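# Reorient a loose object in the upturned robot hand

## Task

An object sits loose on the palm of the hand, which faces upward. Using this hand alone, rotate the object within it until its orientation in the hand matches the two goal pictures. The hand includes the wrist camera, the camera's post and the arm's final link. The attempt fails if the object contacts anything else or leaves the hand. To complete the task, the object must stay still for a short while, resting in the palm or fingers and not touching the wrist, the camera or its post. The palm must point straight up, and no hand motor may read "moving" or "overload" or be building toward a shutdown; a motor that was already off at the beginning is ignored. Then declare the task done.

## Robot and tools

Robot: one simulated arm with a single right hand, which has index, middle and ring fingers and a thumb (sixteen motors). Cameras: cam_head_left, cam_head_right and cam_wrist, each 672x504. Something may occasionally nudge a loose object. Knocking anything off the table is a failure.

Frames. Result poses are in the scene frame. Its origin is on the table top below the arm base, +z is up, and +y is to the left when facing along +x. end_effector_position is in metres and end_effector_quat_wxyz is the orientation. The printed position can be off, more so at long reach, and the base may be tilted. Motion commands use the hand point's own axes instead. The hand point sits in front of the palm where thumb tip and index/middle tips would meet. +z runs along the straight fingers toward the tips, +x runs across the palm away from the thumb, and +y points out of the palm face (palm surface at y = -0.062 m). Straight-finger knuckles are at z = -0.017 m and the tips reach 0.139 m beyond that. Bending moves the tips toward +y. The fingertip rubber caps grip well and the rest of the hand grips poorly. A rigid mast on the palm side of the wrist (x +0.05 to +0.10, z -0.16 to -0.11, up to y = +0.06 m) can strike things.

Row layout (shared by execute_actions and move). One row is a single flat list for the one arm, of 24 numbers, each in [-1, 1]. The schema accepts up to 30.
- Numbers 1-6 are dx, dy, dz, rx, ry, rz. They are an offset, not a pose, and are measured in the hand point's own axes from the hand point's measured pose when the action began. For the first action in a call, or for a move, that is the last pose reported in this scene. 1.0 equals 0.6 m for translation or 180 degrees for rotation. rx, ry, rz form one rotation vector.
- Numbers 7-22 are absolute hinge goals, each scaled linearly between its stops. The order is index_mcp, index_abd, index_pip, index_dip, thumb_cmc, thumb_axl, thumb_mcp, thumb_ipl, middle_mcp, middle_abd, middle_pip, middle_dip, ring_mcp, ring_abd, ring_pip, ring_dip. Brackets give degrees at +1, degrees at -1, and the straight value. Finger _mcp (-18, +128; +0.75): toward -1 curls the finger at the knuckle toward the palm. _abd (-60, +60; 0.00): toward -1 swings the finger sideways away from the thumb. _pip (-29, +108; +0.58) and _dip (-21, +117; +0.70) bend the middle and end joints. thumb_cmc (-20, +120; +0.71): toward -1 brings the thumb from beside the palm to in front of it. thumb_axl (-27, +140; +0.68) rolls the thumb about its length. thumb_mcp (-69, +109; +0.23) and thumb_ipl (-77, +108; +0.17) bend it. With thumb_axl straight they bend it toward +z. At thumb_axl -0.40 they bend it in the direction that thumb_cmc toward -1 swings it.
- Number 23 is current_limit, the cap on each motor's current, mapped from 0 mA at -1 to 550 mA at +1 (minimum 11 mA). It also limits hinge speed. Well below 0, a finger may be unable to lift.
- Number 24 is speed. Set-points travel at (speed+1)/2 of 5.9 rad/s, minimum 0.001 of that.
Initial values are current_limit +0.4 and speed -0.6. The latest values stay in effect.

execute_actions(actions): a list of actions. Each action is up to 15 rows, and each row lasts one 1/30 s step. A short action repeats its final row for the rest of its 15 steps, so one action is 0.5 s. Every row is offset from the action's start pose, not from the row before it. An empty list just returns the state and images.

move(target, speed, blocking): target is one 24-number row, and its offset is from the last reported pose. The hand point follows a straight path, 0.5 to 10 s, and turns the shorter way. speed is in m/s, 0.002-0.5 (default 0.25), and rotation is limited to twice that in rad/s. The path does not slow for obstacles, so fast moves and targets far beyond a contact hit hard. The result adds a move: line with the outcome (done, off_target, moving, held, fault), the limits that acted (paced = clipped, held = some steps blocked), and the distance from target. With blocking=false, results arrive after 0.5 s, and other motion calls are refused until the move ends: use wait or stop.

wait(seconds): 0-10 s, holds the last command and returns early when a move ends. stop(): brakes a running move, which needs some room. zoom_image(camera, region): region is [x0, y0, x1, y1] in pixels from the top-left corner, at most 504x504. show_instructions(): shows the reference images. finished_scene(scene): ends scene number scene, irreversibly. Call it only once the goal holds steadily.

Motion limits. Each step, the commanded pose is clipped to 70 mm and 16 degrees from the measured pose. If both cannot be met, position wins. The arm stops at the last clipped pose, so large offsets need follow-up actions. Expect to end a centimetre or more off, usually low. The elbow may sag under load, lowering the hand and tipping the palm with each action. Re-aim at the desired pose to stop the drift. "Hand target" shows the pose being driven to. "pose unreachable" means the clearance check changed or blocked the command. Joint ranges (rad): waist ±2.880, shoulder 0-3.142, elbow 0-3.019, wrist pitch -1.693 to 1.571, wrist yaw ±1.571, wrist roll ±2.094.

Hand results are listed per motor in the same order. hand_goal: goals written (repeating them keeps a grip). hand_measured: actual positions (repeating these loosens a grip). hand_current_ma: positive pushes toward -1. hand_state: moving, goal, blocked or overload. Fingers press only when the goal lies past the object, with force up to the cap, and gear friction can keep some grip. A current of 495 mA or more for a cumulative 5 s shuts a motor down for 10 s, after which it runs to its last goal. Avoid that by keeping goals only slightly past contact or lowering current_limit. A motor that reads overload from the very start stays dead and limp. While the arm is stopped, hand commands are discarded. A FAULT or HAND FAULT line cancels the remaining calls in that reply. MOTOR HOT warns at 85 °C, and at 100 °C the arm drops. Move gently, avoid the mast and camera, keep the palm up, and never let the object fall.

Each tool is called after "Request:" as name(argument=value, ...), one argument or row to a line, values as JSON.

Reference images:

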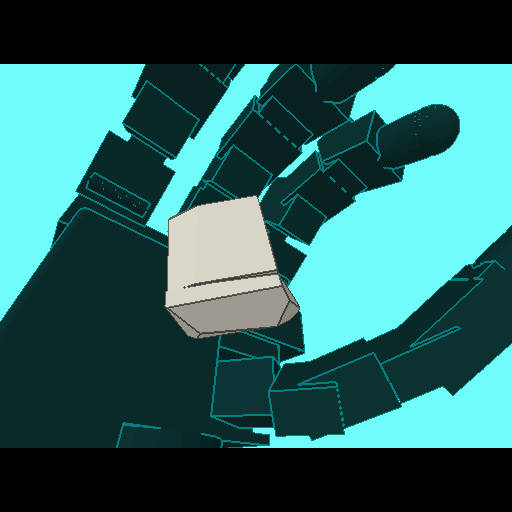

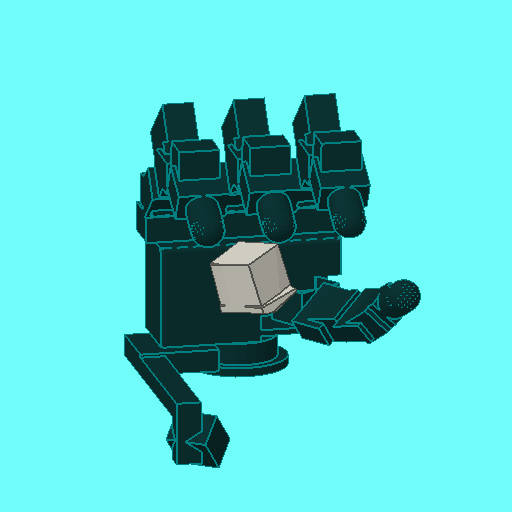

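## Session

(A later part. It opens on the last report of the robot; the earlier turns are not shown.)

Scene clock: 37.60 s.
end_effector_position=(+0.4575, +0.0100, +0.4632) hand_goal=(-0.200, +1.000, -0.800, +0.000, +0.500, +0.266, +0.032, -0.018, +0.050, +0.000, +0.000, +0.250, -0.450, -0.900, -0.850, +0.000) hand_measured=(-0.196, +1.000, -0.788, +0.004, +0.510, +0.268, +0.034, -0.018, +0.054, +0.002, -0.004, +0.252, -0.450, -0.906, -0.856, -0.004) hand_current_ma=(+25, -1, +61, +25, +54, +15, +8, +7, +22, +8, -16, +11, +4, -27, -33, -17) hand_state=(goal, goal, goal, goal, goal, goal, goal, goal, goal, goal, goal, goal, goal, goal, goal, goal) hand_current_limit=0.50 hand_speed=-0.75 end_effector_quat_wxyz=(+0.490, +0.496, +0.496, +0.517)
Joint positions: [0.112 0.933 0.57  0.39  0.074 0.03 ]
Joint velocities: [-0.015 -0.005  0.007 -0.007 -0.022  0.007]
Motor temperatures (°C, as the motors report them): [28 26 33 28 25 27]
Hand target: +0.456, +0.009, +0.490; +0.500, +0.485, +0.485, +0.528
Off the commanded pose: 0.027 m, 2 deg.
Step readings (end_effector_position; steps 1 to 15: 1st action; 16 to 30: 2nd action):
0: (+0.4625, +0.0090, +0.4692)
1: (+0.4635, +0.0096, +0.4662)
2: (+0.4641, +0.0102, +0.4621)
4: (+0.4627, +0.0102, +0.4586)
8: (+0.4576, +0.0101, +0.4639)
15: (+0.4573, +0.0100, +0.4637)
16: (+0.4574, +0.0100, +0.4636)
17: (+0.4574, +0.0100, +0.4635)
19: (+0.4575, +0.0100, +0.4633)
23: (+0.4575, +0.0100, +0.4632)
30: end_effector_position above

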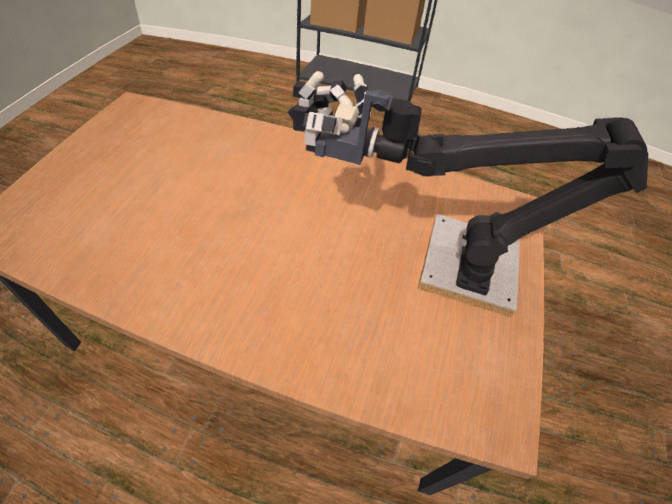

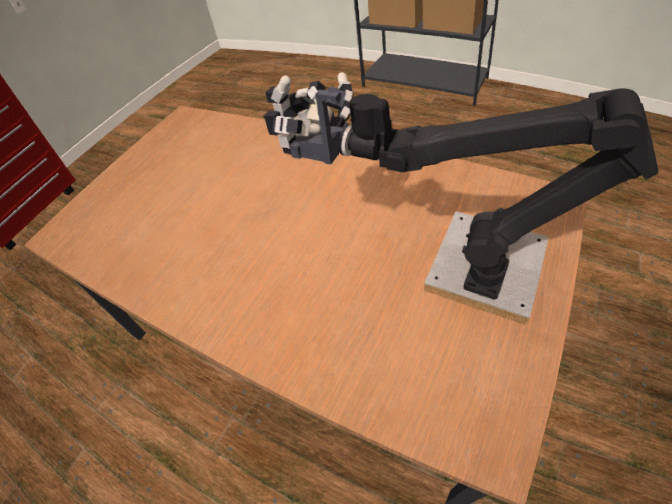

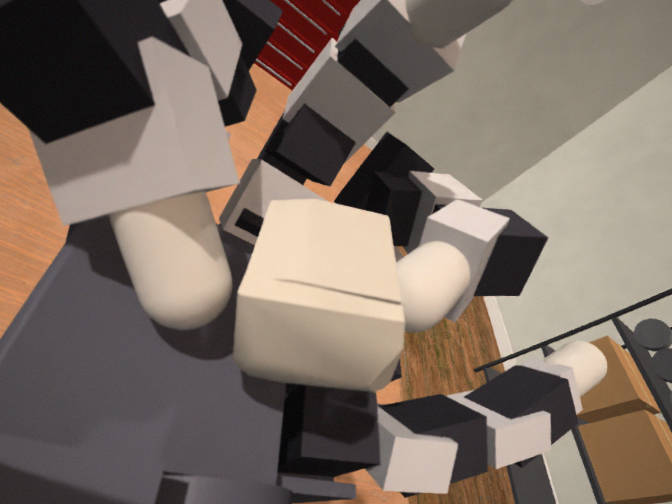

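Request:
execute_actions(
  actions=[
    [[0,0.045,0,-0.013,0,0,-0.2,1,-1,-0.15,0.5,0.266,0.032,-0.018,0.05,0,0,0.25,-0.5,-0.9,-0.8,0.15,0.5,-0.8]],
    [[0,0.045,0,-0.013,0,0,-0.2,1,-1,-0.15,0.5,0.266,0.032,-0.018,0.05,0,0,0.25,-0.5,-0.9,-0.8,0.15,0.5,-0.8]],
  ],
)

Scene clock: 38.70 s.
end_effector_position=(+0.4575, +0.0100, +0.4632) hand_goal=(-0.200, +1.000, -1.000, -0.150, +0.500, +0.266, +0.032, -0.018, +0.050, +0.000, +0.000, +0.250, -0.500, -0.900, -0.800, +0.150) hand_measured=(-0.196, +1.000, -0.998, -0.148, +0.510, +0.268, +0.034, -0.018, +0.054, +0.002, -0.004, +0.252, -0.500, -0.906, -0.806, +0.146) hand_current_ma=(+26, -1, +6, +14, +54, +15, +8, +7, +22, +8, -17, +11, +2, -27, -34, -17) hand_state=(goal, goal, goal, goal, goal, goal, goal, goal, goal, goal, goal, goal, goal, goal, goal, goal) hand_current_limit=0.50 hand_speed=-0.80 end_effector_quat_wxyz=(+0.490, +0.496, +0.496, +0.517)
Joint positions: [0.112 0.933 0.57  0.39  0.074 0.03 ]
Joint velocities: [-0.015  0.005 -0.002  0.012  0.037 -0.081]
Motor temperatures (°C, as the motors report them): [28 26 33 28 25 27]
Hand target: +0.456, +0.009, +0.490; +0.500, +0.486, +0.486, +0.528
Off the commanded pose: 0.027 m, 2 deg.
Step readings (end_effector_position; steps 1 to 15: 1st action; 16 to 30: 2nd action):
0: (+0.4575, +0.0100, +0.4632)
1: (+0.4575, +0.0100, +0.4632)
2: (+0.4575, +0.0100, +0.4632)
4: (+0.4575, +0.0100, +0.4632)
8: (+0.4575, +0.0100, +0.4632)
15: (+0.4575, +0.0100, +0.4632)
16: (+0.4575, +0.0100, +0.4632)
17: (+0.4575, +0.0100, +0.4632)
19: (+0.4575, +0.0100, +0.4632)
23: (+0.4575, +0.0100, +0.4632)
30: end_effector_position above

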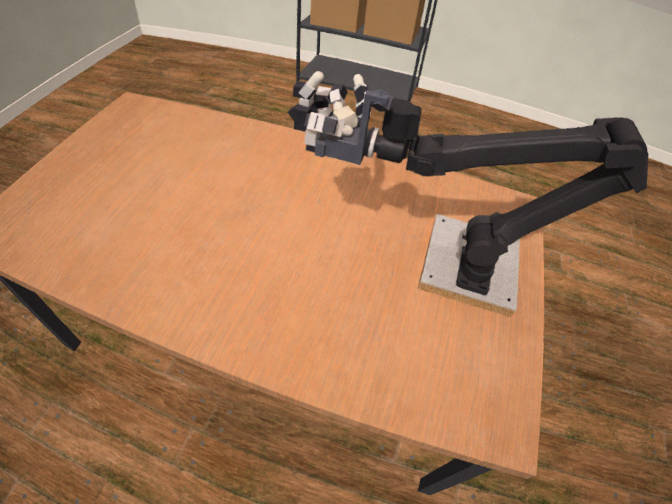

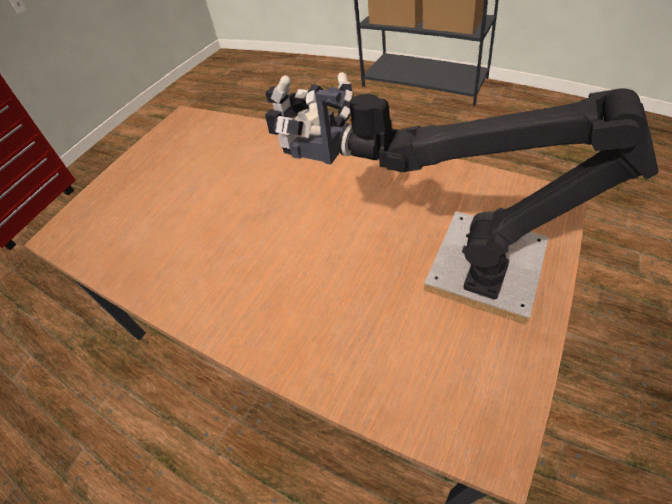

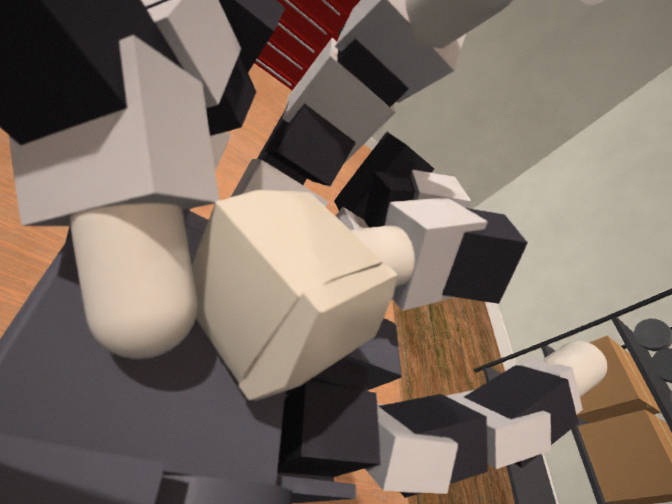

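Request:
execute_actions(
  actions=[
    [[0,0.045,0,-0.013,0,0,-0.3,1,-0.6,0.1,0.5,0.266,0.032,-0.018,0.05,0,0,0.25,-0.4,-0.6,-0.9,-0.1,0.5,-0.6]],
    [[0,0.045,0,-0.013,0,0,-0.45,0.9,-0.8,0.1,0.5,0.266,0.032,-0.018,0.05,0,0,0.25,-0.3,-0.7,-1,-0.2,0.5,-0.75]],
    [[0,0.045,0,-0.013,0,0,-0.45,0.9,-0.88,0.1,0.5,0.266,0.032,-0.018,0.05,0,0,0.25,-0.28,-0.8,-1,-0.25,0.5,-0.8]],
  ],
)

Scene clock: 40.37 s.
end_effector_position=(+0.4576, +0.0100, +0.4628) hand_goal=(-0.450, +0.900, -0.880, +0.100, +0.500, +0.266, +0.032, -0.018, +0.050, +0.000, +0.000, +0.250, -0.280, -0.800, -1.000, -0.250) hand_measured=(-0.450, +0.902, -0.848, +0.108, +0.510, +0.268, +0.034, -0.018, +0.054, +0.002, -0.004, +0.252, -0.272, -0.786, -0.958, -0.234) hand_current_ma=(+3, +13, +174, +42, +54, +15, +8, +7, +22, +8, -16, +11, +39, +58, +216, +80) hand_state=(goal, goal, blocked, goal, goal, goal, goal, goal, goal, goal, goal, goal, goal, goal, blocked, goal) hand_current_limit=0.50 hand_speed=-0.80 end_effector_quat_wxyz=(+0.490, +0.496, +0.497, +0.517)
Joint positions: [0.112 0.933 0.57  0.388 0.074 0.03 ]
Joint velocities: [ 0.015 -0.005 -0.002 -0.002  0.051 -0.081]
Motor temperatures (°C, as the motors report them): [28 26 33 28 25 27]
Hand target: +0.456, +0.009, +0.489; +0.500, +0.486, +0.486, +0.527
Off the commanded pose: 0.027 m, 2 deg.
Step readings (end_effector_position; steps 1 to 15: 1st action; 16 to 30: 2nd action; 31 to 45: 3rd action):
0: (+0.4575, +0.0100, +0.4632)
1: (+0.4575, +0.0100, +0.4632)
2: (+0.4575, +0.0100, +0.4632)
4: (+0.4576, +0.0100, +0.4630)
8: (+0.4576, +0.0100, +0.4628)
15: (+0.4576, +0.0100, +0.4628)
16: (+0.4576, +0.0100, +0.4628)
17: (+0.4576, +0.0100, +0.4628)
19: (+0.4576, +0.0100, +0.4628)
23: (+0.4576, +0.0100, +0.4628)
30: (+0.4576, +0.0100, +0.4628)
31: (+0.4576, +0.0100, +0.4628)
32: (+0.4576, +0.0100, +0.4628)
34: (+0.4576, +0.0100, +0.4628)
38: (+0.4576, +0.0100, +0.4628)
45: end_effector_position above

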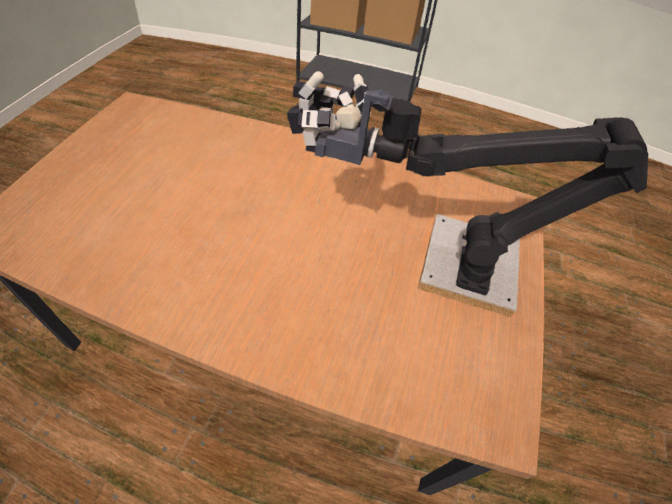

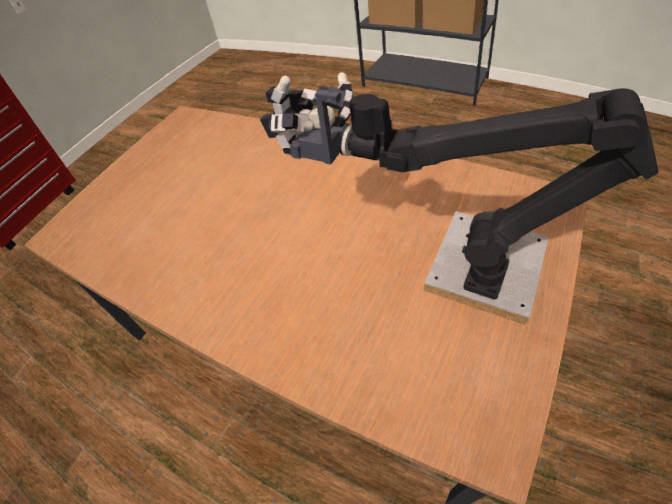

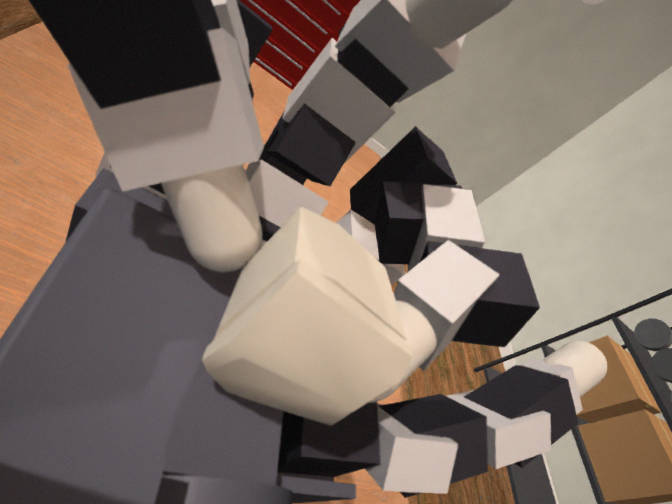

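Request:
execute_actions(
  actions=[
    [[0,0.045,0,-0.013,0,0,-0.4,1,-0.6,0.1,0.5,0.266,0.032,-0.018,0.05,0,0,0.25,-0.3,-0.5,-0.85,-0.1,0.5,-0.7]],
    [[0,0.045,0,-0.013,0,0,-0.3,1,-0.6,0.1,0.5,0.266,0.032,-0.018,0.05,0,0,0.25,-0.5,-0.75,-0.65,0.15,0.5,-0.7]],
    [[0,0.045,0,-0.013,0,0,-0.3,1,-0.6,0.1,0.5,0.266,0.032,-0.018,0.05,0,0,0.25,-0.5,-0.95,-0.87,0.15,0.5,-0.7]],
  ],
)

Request:
zoom_image(
  camera="cam_wrist",
  region=[150,150,470,450],
)

Scene clock: 42.07 s.
end_effector_position=(+0.4577, +0.0101, +0.4626) hand_goal=(-0.300, +1.000, -0.600, +0.100, +0.500, +0.266, +0.032, -0.018, +0.050, +0.000, +0.000, +0.250, -0.500, -0.950, -0.870, +0.150) hand_measured=(-0.304, +1.000, -0.606, +0.102, +0.510, +0.268, +0.034, -0.018, +0.054, +0.002, -0.004, +0.252, -0.500, -0.948, -0.858, +0.150) hand_current_ma=(-17, -4, -28, +14, +54, +15, +8, +7, +22, +8, -16, +11, +4, +9, +56, -4) hand_state=(goal, goal, goal, goal, goal, goal, goal, goal, goal, goal, goal, goal, goal, goal, goal, goal) hand_current_limit=0.50 hand_speed=-0.70 end_effector_quat_wxyz=(+0.490, +0.496, +0.497, +0.517)
Joint positions: [0.112 0.933 0.57  0.387 0.074 0.03 ]
Joint velocities: [-0.005 -0.005 -0.012 -0.007 -0.007 -0.007]
Motor temperatures (°C, as the motors report them): [28 26 34 28 25 27]
Hand target: +0.456, +0.009, +0.489; +0.500, +0.486, +0.486, +0.527
Off the commanded pose: 0.027 m, 2 deg.
Step readings (end_effector_position; steps 1 to 15: 1st action; 16 to 30: 2nd action; 31 to 45: 3rd action):
0: (+0.4576, +0.0100, +0.4628)
1: (+0.4576, +0.0100, +0.4628)
2: (+0.4576, +0.0100, +0.4628)
4: (+0.4577, +0.0100, +0.4627)
8: (+0.4577, +0.0101, +0.4626)
15: (+0.4577, +0.0101, +0.4626)
16: (+0.4577, +0.0101, +0.4626)
17: (+0.4577, +0.0101, +0.4626)
19: (+0.4577, +0.0101, +0.4626)
23: (+0.4577, +0.0101, +0.4626)
30: (+0.4577, +0.0101, +0.4626)
31: (+0.4577, +0.0101, +0.4626)
32: (+0.4577, +0.0101, +0.4626)
34: (+0.4577, +0.0101, +0.4626)
38: (+0.4577, +0.0101, +0.4626)
45: end_effector_position above

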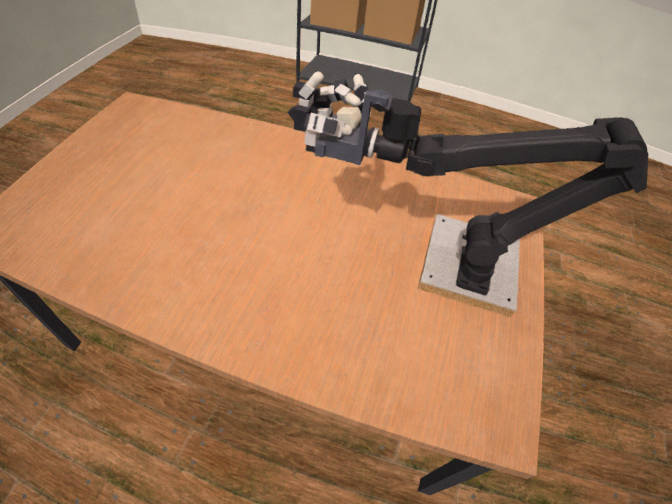

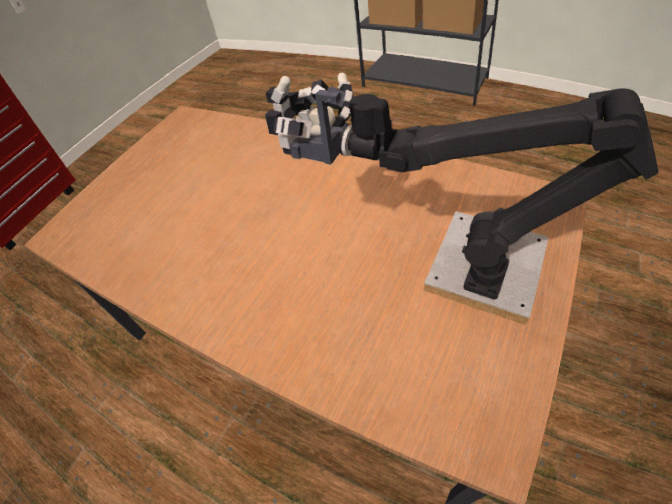

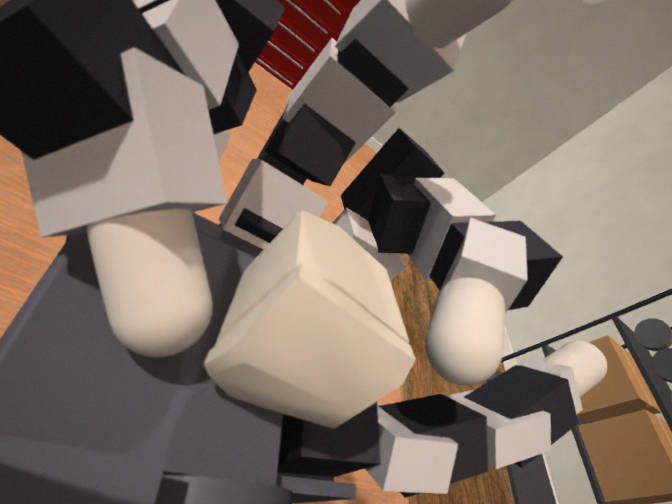

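Region (150, 150, 470, 450) of cam_wrist's 672x504 image, scaled by 1.575, with more detail than that image has; it fills the top 472 rows of this view, and the rest is white.

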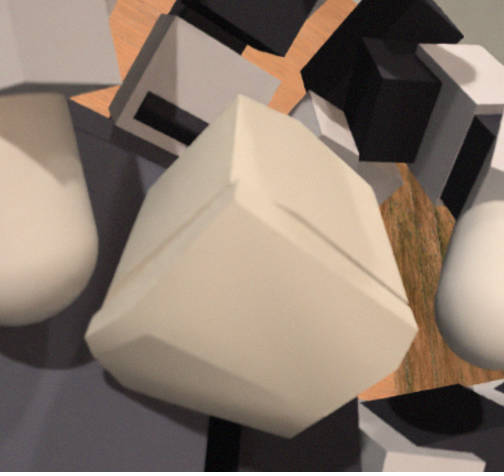

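Request:
execute_actions(
  actions=[
    [[0,0.045,0,-0.013,0,0,-0.5,0.9,-0.75,0.05,0.5,0.266,0.032,-0.018,0.05,0,0,0.25,-0.3,-1,-0.9,0.1,0.5,-0.7]],
    [[0,0.045,0,-0.013,0,0,-0.45,0.9,-0.93,-0.05,0.5,0.266,0.032,-0.018,0.05,0,0,0.25,-0.3,-1,-0.95,0.1,0.5,-0.75]],
    [[0,0.045,0,-0.013,0,0,-0.25,1,-1,0,0.5,0.266,0.032,-0.018,0.05,0,0,0.25,-0.45,-0.95,-0.92,0.1,0.5,-0.8]],
  ],
)

Scene clock: 43.70 s.
end_effector_position=(+0.4577, +0.0101, +0.4626) hand_goal=(-0.250, +1.000, -1.000, +0.000, +0.500, +0.266, +0.032, -0.018, +0.050, +0.000, +0.000, +0.250, -0.450, -0.950, -0.920, +0.100) hand_measured=(-0.258, +0.974, -0.858, +0.020, +0.510, +0.268, +0.034, -0.018, +0.054, +0.002, -0.004, +0.252, -0.450, -0.948, -0.858, +0.124) hand_current_ma=(+22, -113, +348, +98, +54, +15, +8, +7, +22, +8, -16, +11, -33, +11, +311, +120) hand_state=(moving, moving, moving, goal, goal, goal, goal, goal, goal, goal, goal, goal, moving, goal, blocked, blocked) hand_current_limit=0.50 hand_speed=-0.80 end_effector_quat_wxyz=(+0.490, +0.496, +0.497, +0.517)
Joint positions: [0.112 0.933 0.57  0.387 0.074 0.03 ]
Joint velocities: [ 0.005 -0.015  0.007  0.002  0.051 -0.066]
Motor temperatures (°C, as the motors report them): [28 26 34 28 25 27]
Hand target: +0.456, +0.009, +0.489; +0.500, +0.486, +0.486, +0.527
Off the commanded pose: 0.027 m, 2 deg.
Step readings (end_effector_position; steps 1 to 15: 1st action; 16 to 30: 2nd action; 31 to 45: 3rd action):
0: (+0.4577, +0.0101, +0.4626)
1: (+0.4577, +0.0101, +0.4626)
2: (+0.4577, +0.0101, +0.4626)
4: (+0.4577, +0.0101, +0.4626)
8: (+0.4577, +0.0101, +0.4626)
15: (+0.4577, +0.0101, +0.4626)
16: (+0.4577, +0.0101, +0.4626)
17: (+0.4577, +0.0101, +0.4626)
19: (+0.4577, +0.0101, +0.4626)
23: (+0.4577, +0.0101, +0.4626)
30: (+0.4577, +0.0101, +0.4626)
31: (+0.4577, +0.0101, +0.4626)
32: (+0.4577, +0.0101, +0.4626)
34: (+0.4577, +0.0101, +0.4626)
38: (+0.4577, +0.0101, +0.4626)
45: end_effector_position above

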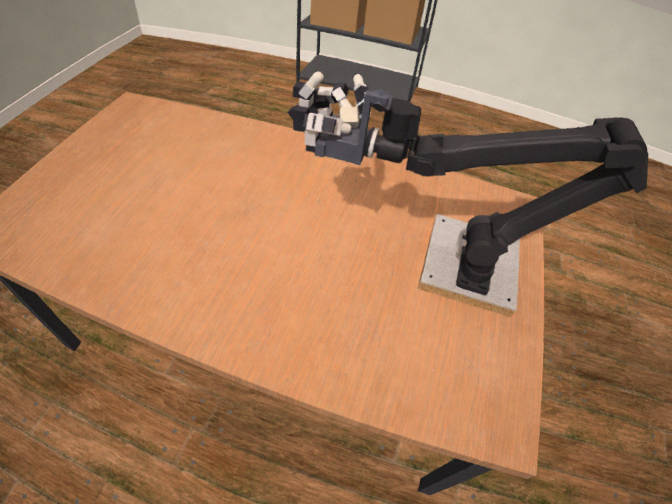

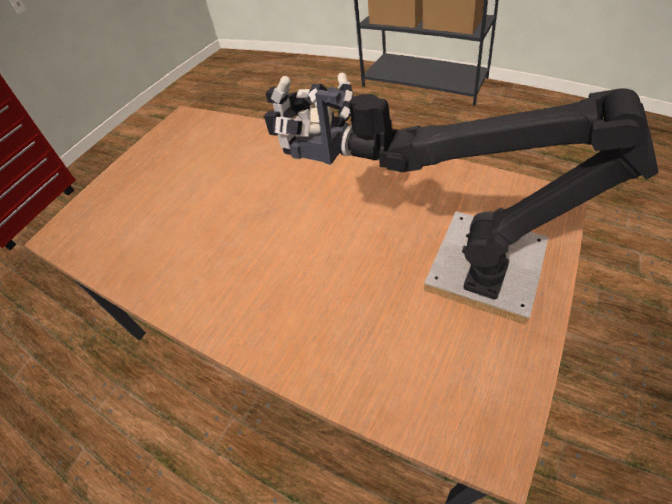

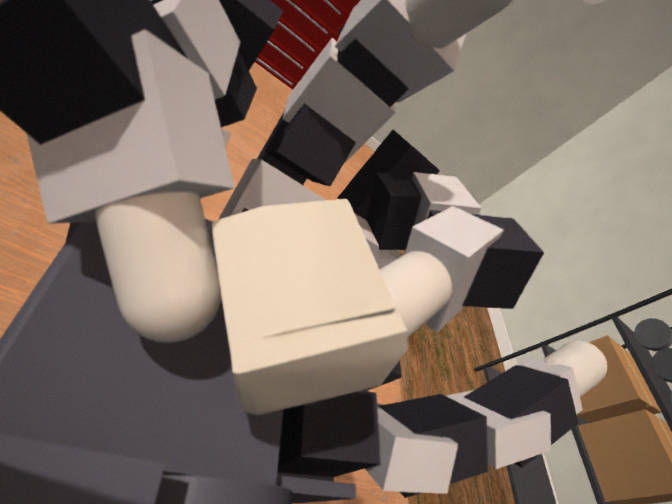

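Close. A little more roll.

Request:
execute_actions(
  actions=[
    [[0,0.045,0,-0.013,0,0,-0.17,1,-0.88,0.1,0.5,0.266,0.032,-0.018,0.05,0,0,0.25,-0.48,-0.85,-0.88,0,0.5,-0.85]],
    [[0,0.045,0,-0.013,0,0,-0.17,1,-0.88,0.1,0.5,0.266,0.032,-0.018,0.05,0,0,0.25,-0.48,-0.85,-0.88,0,0.5,-0.85]],
  ],
)

Scene clock: 44.83 s.
end_effector_position=(+0.4577, +0.0101, +0.4626) hand_goal=(-0.170, +1.000, -0.880, +0.100, +0.500, +0.266, +0.032, -0.018, +0.050, +0.000, +0.000, +0.250, -0.480, -0.850, -0.880, +0.000) hand_measured=(-0.172, +0.998, -0.878, +0.096, +0.510, +0.268, +0.034, -0.018, +0.054, +0.002, -0.004, +0.252, -0.464, -0.874, -0.856, +0.038) hand_current_ma=(-7, -9, +6, -19, +54, +15, +8, +7, +22, +8, -16, +11, +84, -110, +118, +189) hand_state=(goal, goal, goal, goal, goal, goal, goal, goal, goal, goal, goal, goal, goal, blocked, blocked, blocked) hand_current_limit=0.50 hand_speed=-0.85 end_effector_quat_wxyz=(+0.490, +0.496, +0.497, +0.517)
Joint positions: [0.112 0.933 0.57  0.387 0.074 0.03 ]
Joint velocities: [-0.005 -0.005 -0.012 -0.012 -0.007 -0.037]
Motor temperatures (°C, as the motors report them): [28 26 34 28 25 27]
Hand target: +0.456, +0.009, +0.489; +0.500, +0.486, +0.486, +0.527
Off the commanded pose: 0.027 m, 2 deg.
Step readings (end_effector_position; steps 1 to 15: 1st action; 16 to 30: 2nd action):
0: (+0.4577, +0.0101, +0.4626)
1: (+0.4577, +0.0101, +0.4626)
2: (+0.4577, +0.0101, +0.4626)
4: (+0.4577, +0.0101, +0.4626)
8: (+0.4577, +0.0101, +0.4626)
15: (+0.4577, +0.0101, +0.4626)
16: (+0.4577, +0.0101, +0.4626)
17: (+0.4577, +0.0101, +0.4626)
19: (+0.4577, +0.0101, +0.4626)
23: (+0.4577, +0.0101, +0.4626)
30: end_effector_position above

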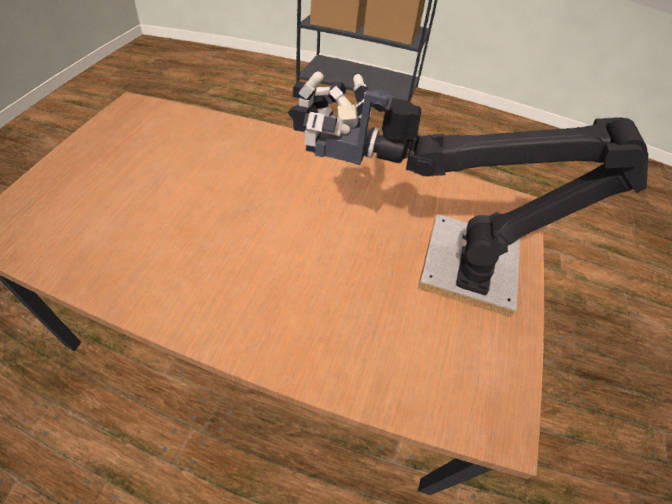

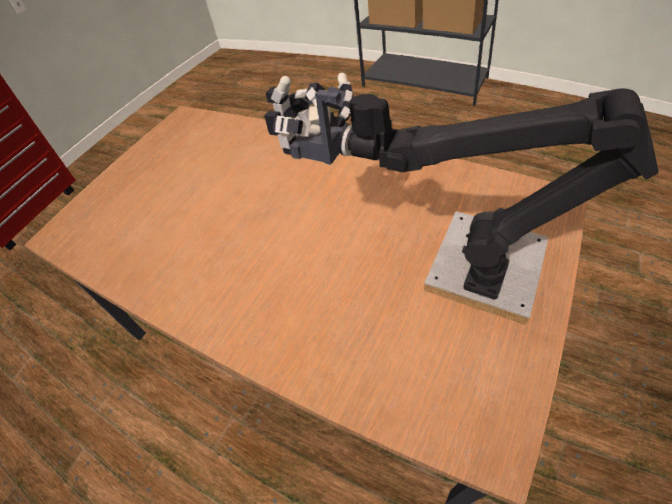

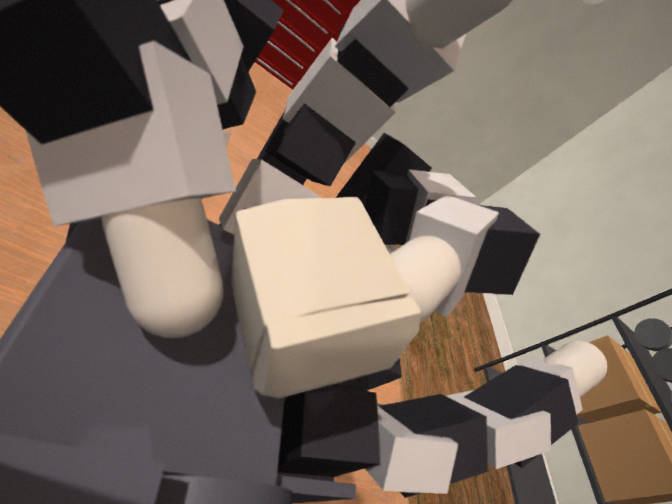

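Request:
execute_actions(
  actions=[
    [[0,0.045,0,-0.013,0,0,-0.3,1,-0.6,0.1,0.5,0.266,0.032,-0.018,0.05,0,0,0.25,-0.2,-1,-0.85,0.05,0.5,-0.6]],
    [[0,0.045,0,-0.013,0,0,-0.5,0.9,-0.75,0.1,0.5,0.266,0.032,-0.018,0.05,0,0,0.25,-0.2,-1,-0.9,0.05,0.5,-0.7]],
    [[0,0.045,0,-0.013,0,0,-0.45,0.9,-0.93,0.05,0.5,0.266,0.032,-0.018,0.05,0,0,0.25,-0.2,-1,-0.97,0,0.5,-0.75]],
    [[0,0.045,0,-0.013,0,0,-0.27,1,-1,0.1,0.5,0.266,0.032,-0.018,0.05,0,0,0.25,-0.4,-0.95,-0.97,0,0.5,-0.8]],
    [],
  ],
)

Scene clock: 47.07 s.
end_effector_position=(+0.4579, +0.0101, +0.4622) hand_goal=(-0.270, +1.000, -1.000, +0.100, +0.500, +0.266, +0.032, -0.018, +0.050, +0.000, +0.000, +0.250, -0.400, -0.950, -0.970, +0.000) hand_measured=(-0.268, +0.998, -0.798, +0.118, +0.510, +0.268, +0.034, -0.018, +0.054, +0.002, -0.004, +0.252, -0.368, -0.954, -0.954, +0.002) hand_current_ma=(+32, -8, +395, +100, +54, +15, +8, +7, +22, +8, -16, +11, +122, -13, +84, +12) hand_state=(moving, goal, moving, moving, goal, goal, goal, goal, goal, goal, goal, goal, moving, goal, moving, goal) hand_current_limit=0.50 hand_speed=-0.80 end_effector_quat_wxyz=(+0.489, +0.497, +0.498, +0.516)
Joint positions: [0.112 0.933 0.57  0.386 0.074 0.03 ]
Joint velocities: [-0.015 -0.015 -0.002  0.007 -0.007 -0.037]
Motor temperatures (°C, as the motors report them): [28 26 34 28 25 27]
Hand target: +0.456, +0.009, +0.489; +0.499, +0.487, +0.487, +0.526
Off the commanded pose: 0.027 m, 2 deg.
Step readings (end_effector_position; steps 1 to 15: 1st action; 16 to 30: 2nd action; 31 to 45: 3rd action; 46 to 60: 4th action):
0: (+0.4577, +0.0101, +0.4626)
1: (+0.4577, +0.0101, +0.4626)
2: (+0.4577, +0.0101, +0.4626)
4: (+0.4577, +0.0101, +0.4626)
8: (+0.4577, +0.0101, +0.4626)
15: (+0.4579, +0.0101, +0.4622)
16: (+0.4579, +0.0101, +0.4622)
17: (+0.4579, +0.0101, +0.4622)
19: (+0.4579, +0.0101, +0.4622)
23: (+0.4579, +0.0101, +0.4622)
30: (+0.4579, +0.0101, +0.4622)
31: (+0.4579, +0.0101, +0.4622)
32: (+0.4579, +0.0101, +0.4622)
34: (+0.4579, +0.0101, +0.4622)
38: (+0.4579, +0.0101, +0.4622)
45: (+0.4579, +0.0101, +0.4622)
46: (+0.4579, +0.0101, +0.4622)
47: (+0.4579, +0.0101, +0.4622)
49: (+0.4579, +0.0101, +0.4622)
53: (+0.4579, +0.0101, +0.4622)
60: end_effector_position above

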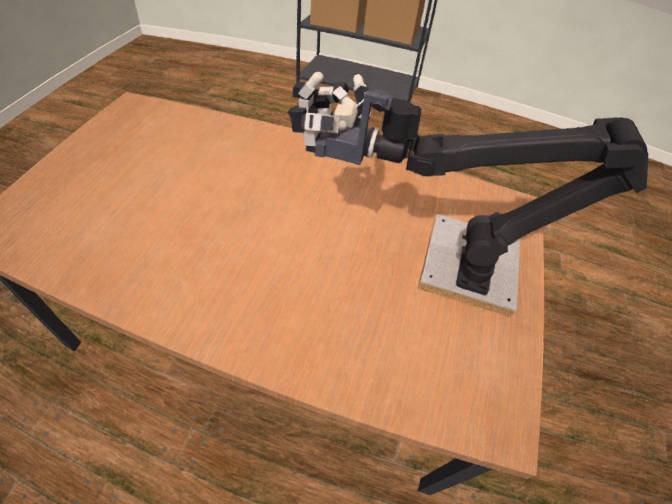

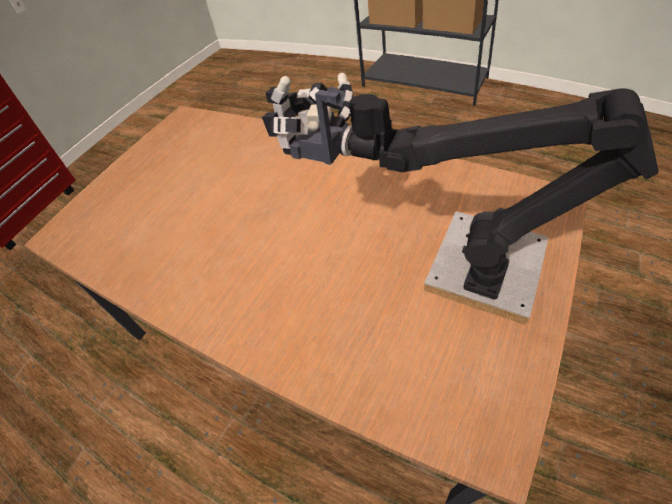

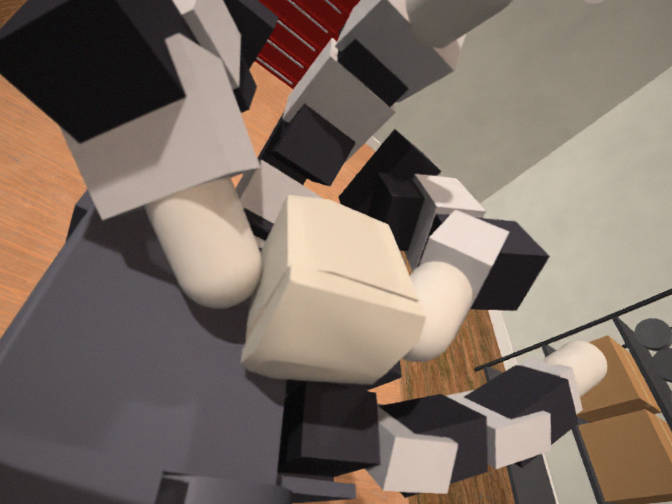

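Request:
execute_actions(
  actions=[
    [[0,0.045,0,-0.013,0,-0.05,-0.45,0.95,-0.7,0.1,0.5,0.266,0.032,-0.018,0.05,0,0,0.25,-0.5,-0.8,-0.82,0.05,0.5,-0.7]],
    [[0,0.045,0,-0.013,0,-0.05,-0.45,0.9,-0.93,0,0.5,0.266,0.032,-0.018,0.05,0,0,0.25,-0.5,-0.8,-0.82,0.05,0.5,-0.75]],
    [[0.01,0.045,0,-0.013,0,0,-0.33,1,-1,0.05,0.5,0.266,0.032,-0.018,0.05,0,0,0.25,-0.5,-0.8,-0.82,0.05,0.5,-0.8]],
  ],
)

Scene clock: 48.73 s.
end_effector_position=(+0.4581, +0.0231, +0.4658) hand_goal=(-0.330, +1.000, -1.000, +0.050, +0.500, +0.266, +0.032, -0.018, +0.050, +0.000, +0.000, +0.250, -0.500, -0.800, -0.820, +0.050) hand_measured=(-0.328, +0.984, -0.960, +0.058, +0.512, +0.268, +0.034, -0.018, +0.054, +0.002, -0.004, +0.252, -0.486, -0.802, -0.798, +0.056) hand_current_ma=(+9, -70, +223, +38, +65, +15, +16, +7, +23, +5, -16, +11, +79, -13, +107, +30) hand_state=(goal, goal, blocked, goal, goal, goal, goal, goal, goal, goal, goal, goal, goal, goal, blocked, goal) hand_current_limit=0.50 hand_speed=-0.80 end_effector_quat_wxyz=(+0.551, +0.417, +0.566, +0.449)
Joint positions: [ 0.061  0.933  0.57   0.386  0.002 -0.247]
Joint velocities: [ 0.005 -0.005  0.012 -0.012  0.007 -0.007]
Motor temperatures (°C, as the motors report them): [28 26 34 28 25 27]
Hand target: +0.457, +0.024, +0.490; +0.562, +0.408, +0.555, +0.458
Off the commanded pose: 0.025 m, 2 deg.
Step readings (end_effector_position; steps 1 to 15: 1st action; 16 to 30: 2nd action; 31 to 45: 3rd action):
0: (+0.4579, +0.0101, +0.4622)
1: (+0.4581, +0.0125, +0.4627)
2: (+0.4584, +0.0141, +0.4632)
4: (+0.4585, +0.0117, +0.4640)
8: (+0.4586, +0.0067, +0.4646)
15: (+0.4585, +0.0088, +0.4649)
16: (+0.4586, +0.0114, +0.4651)
17: (+0.4586, +0.0134, +0.4654)
19: (+0.4586, +0.0127, +0.4657)
23: (+0.4586, +0.0098, +0.4659)
30: (+0.4585, +0.0119, +0.4659)
31: (+0.4585, +0.0115, +0.4659)
32: (+0.4585, +0.0120, +0.4659)
34: (+0.4584, +0.0171, +0.4659)
38: (+0.4581, +0.0232, +0.4658)
45: end_effector_position above

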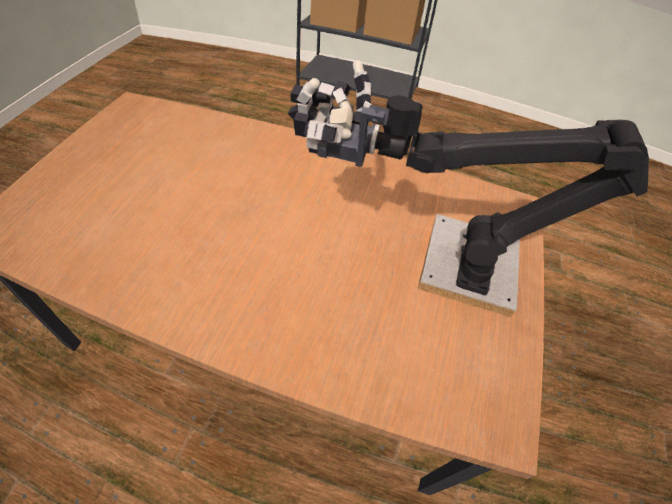

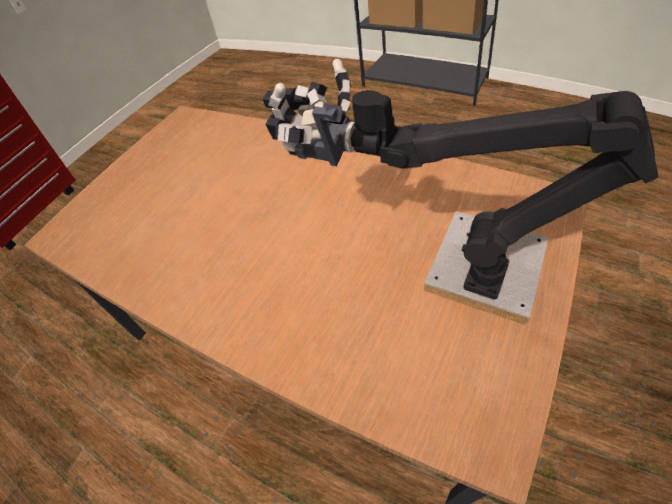

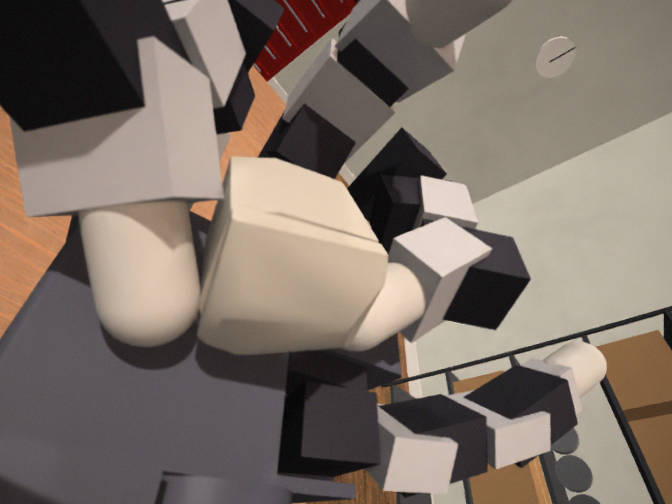

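Index is at the low corner; lift.

Request:
execute_actions(
  actions=[
    [[-0.01,0.04,0,-0.012,0,0,-0.15,1,-1,0.05,0.5,0.266,0.032,-0.018,0.05,0,0,0.25,-0.5,-0.9,-0.85,0.05,0.5,-0.8]],
    [[-0.01,0.04,0,-0.012,0,0,0.05,1,-1,0.1,0.5,0.266,0.032,-0.018,0.05,0,0,0.25,-0.5,-0.92,-0.87,0.05,0.5,-0.8]],
  ],
)

Scene clock: 49.83 s.
end_effector_position=(+0.4583, +0.0271, +0.4648) hand_goal=(+0.050, +1.000, -1.000, +0.100, +0.500, +0.266, +0.032, -0.018, +0.050, +0.000, +0.000, +0.250, -0.500, -0.920, -0.870, +0.050) hand_measured=(+0.044, +0.998, -1.000, +0.096, +0.512, +0.268, +0.034, -0.018, +0.054, +0.002, -0.004, +0.252, -0.492, -0.920, -0.828, +0.058) hand_current_ma=(+14, -12, +1, -22, +65, +15, +16, +7, +24, +5, -16, +11, +40, +4, +215, +42) hand_state=(moving, goal, goal, goal, goal, goal, goal, goal, goal, goal, goal, goal, goal, goal, blocked, goal) hand_current_limit=0.50 hand_speed=-0.80 end_effector_quat_wxyz=(+0.545, +0.411, +0.572, +0.455)
Joint positions: [ 0.06   0.933  0.57   0.382 -0.023 -0.247]
Joint velocities: [-0.005 -0.015  0.007  0.007 -0.022 -0.051]
Motor temperatures (°C, as the motors report them): [28 26 34 28 25 27]
Hand target: +0.457, +0.025, +0.490; +0.556, +0.404, +0.560, +0.463
Off the commanded pose: 0.025 m, 2 deg.
Step readings (end_effector_position; steps 1 to 15: 1st action; 16 to 30: 2nd action):
0: (+0.4581, +0.0231, +0.4658)
1: (+0.4581, +0.0239, +0.4658)
2: (+0.4581, +0.0245, +0.4657)
4: (+0.4582, +0.0250, +0.4654)
8: (+0.4582, +0.0250, +0.4653)
15: (+0.4582, +0.0250, +0.4653)
16: (+0.4582, +0.0258, +0.4653)
17: (+0.4581, +0.0267, +0.4653)
19: (+0.4582, +0.0271, +0.4651)
23: (+0.4583, +0.0271, +0.4648)
30: end_effector_position above

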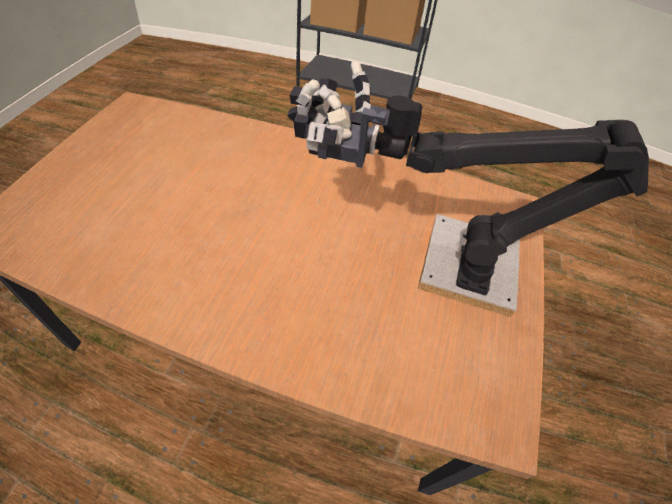

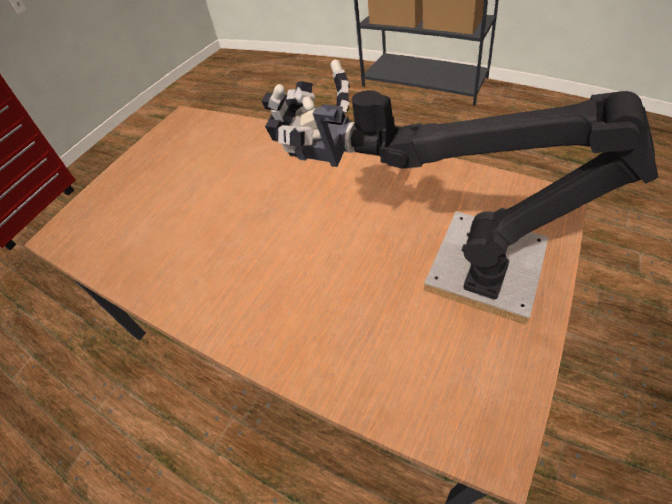

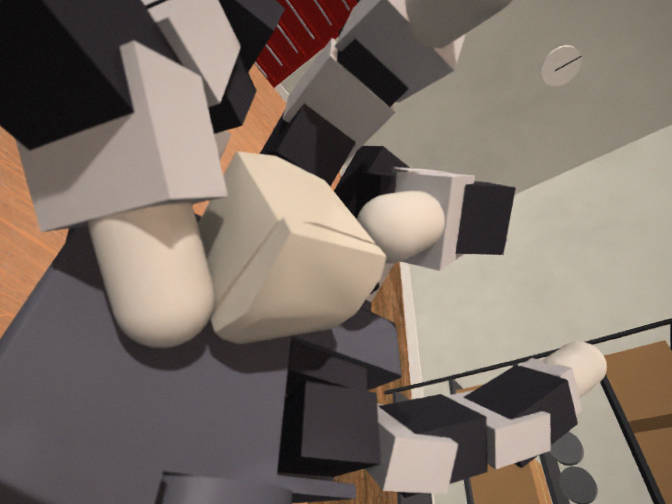

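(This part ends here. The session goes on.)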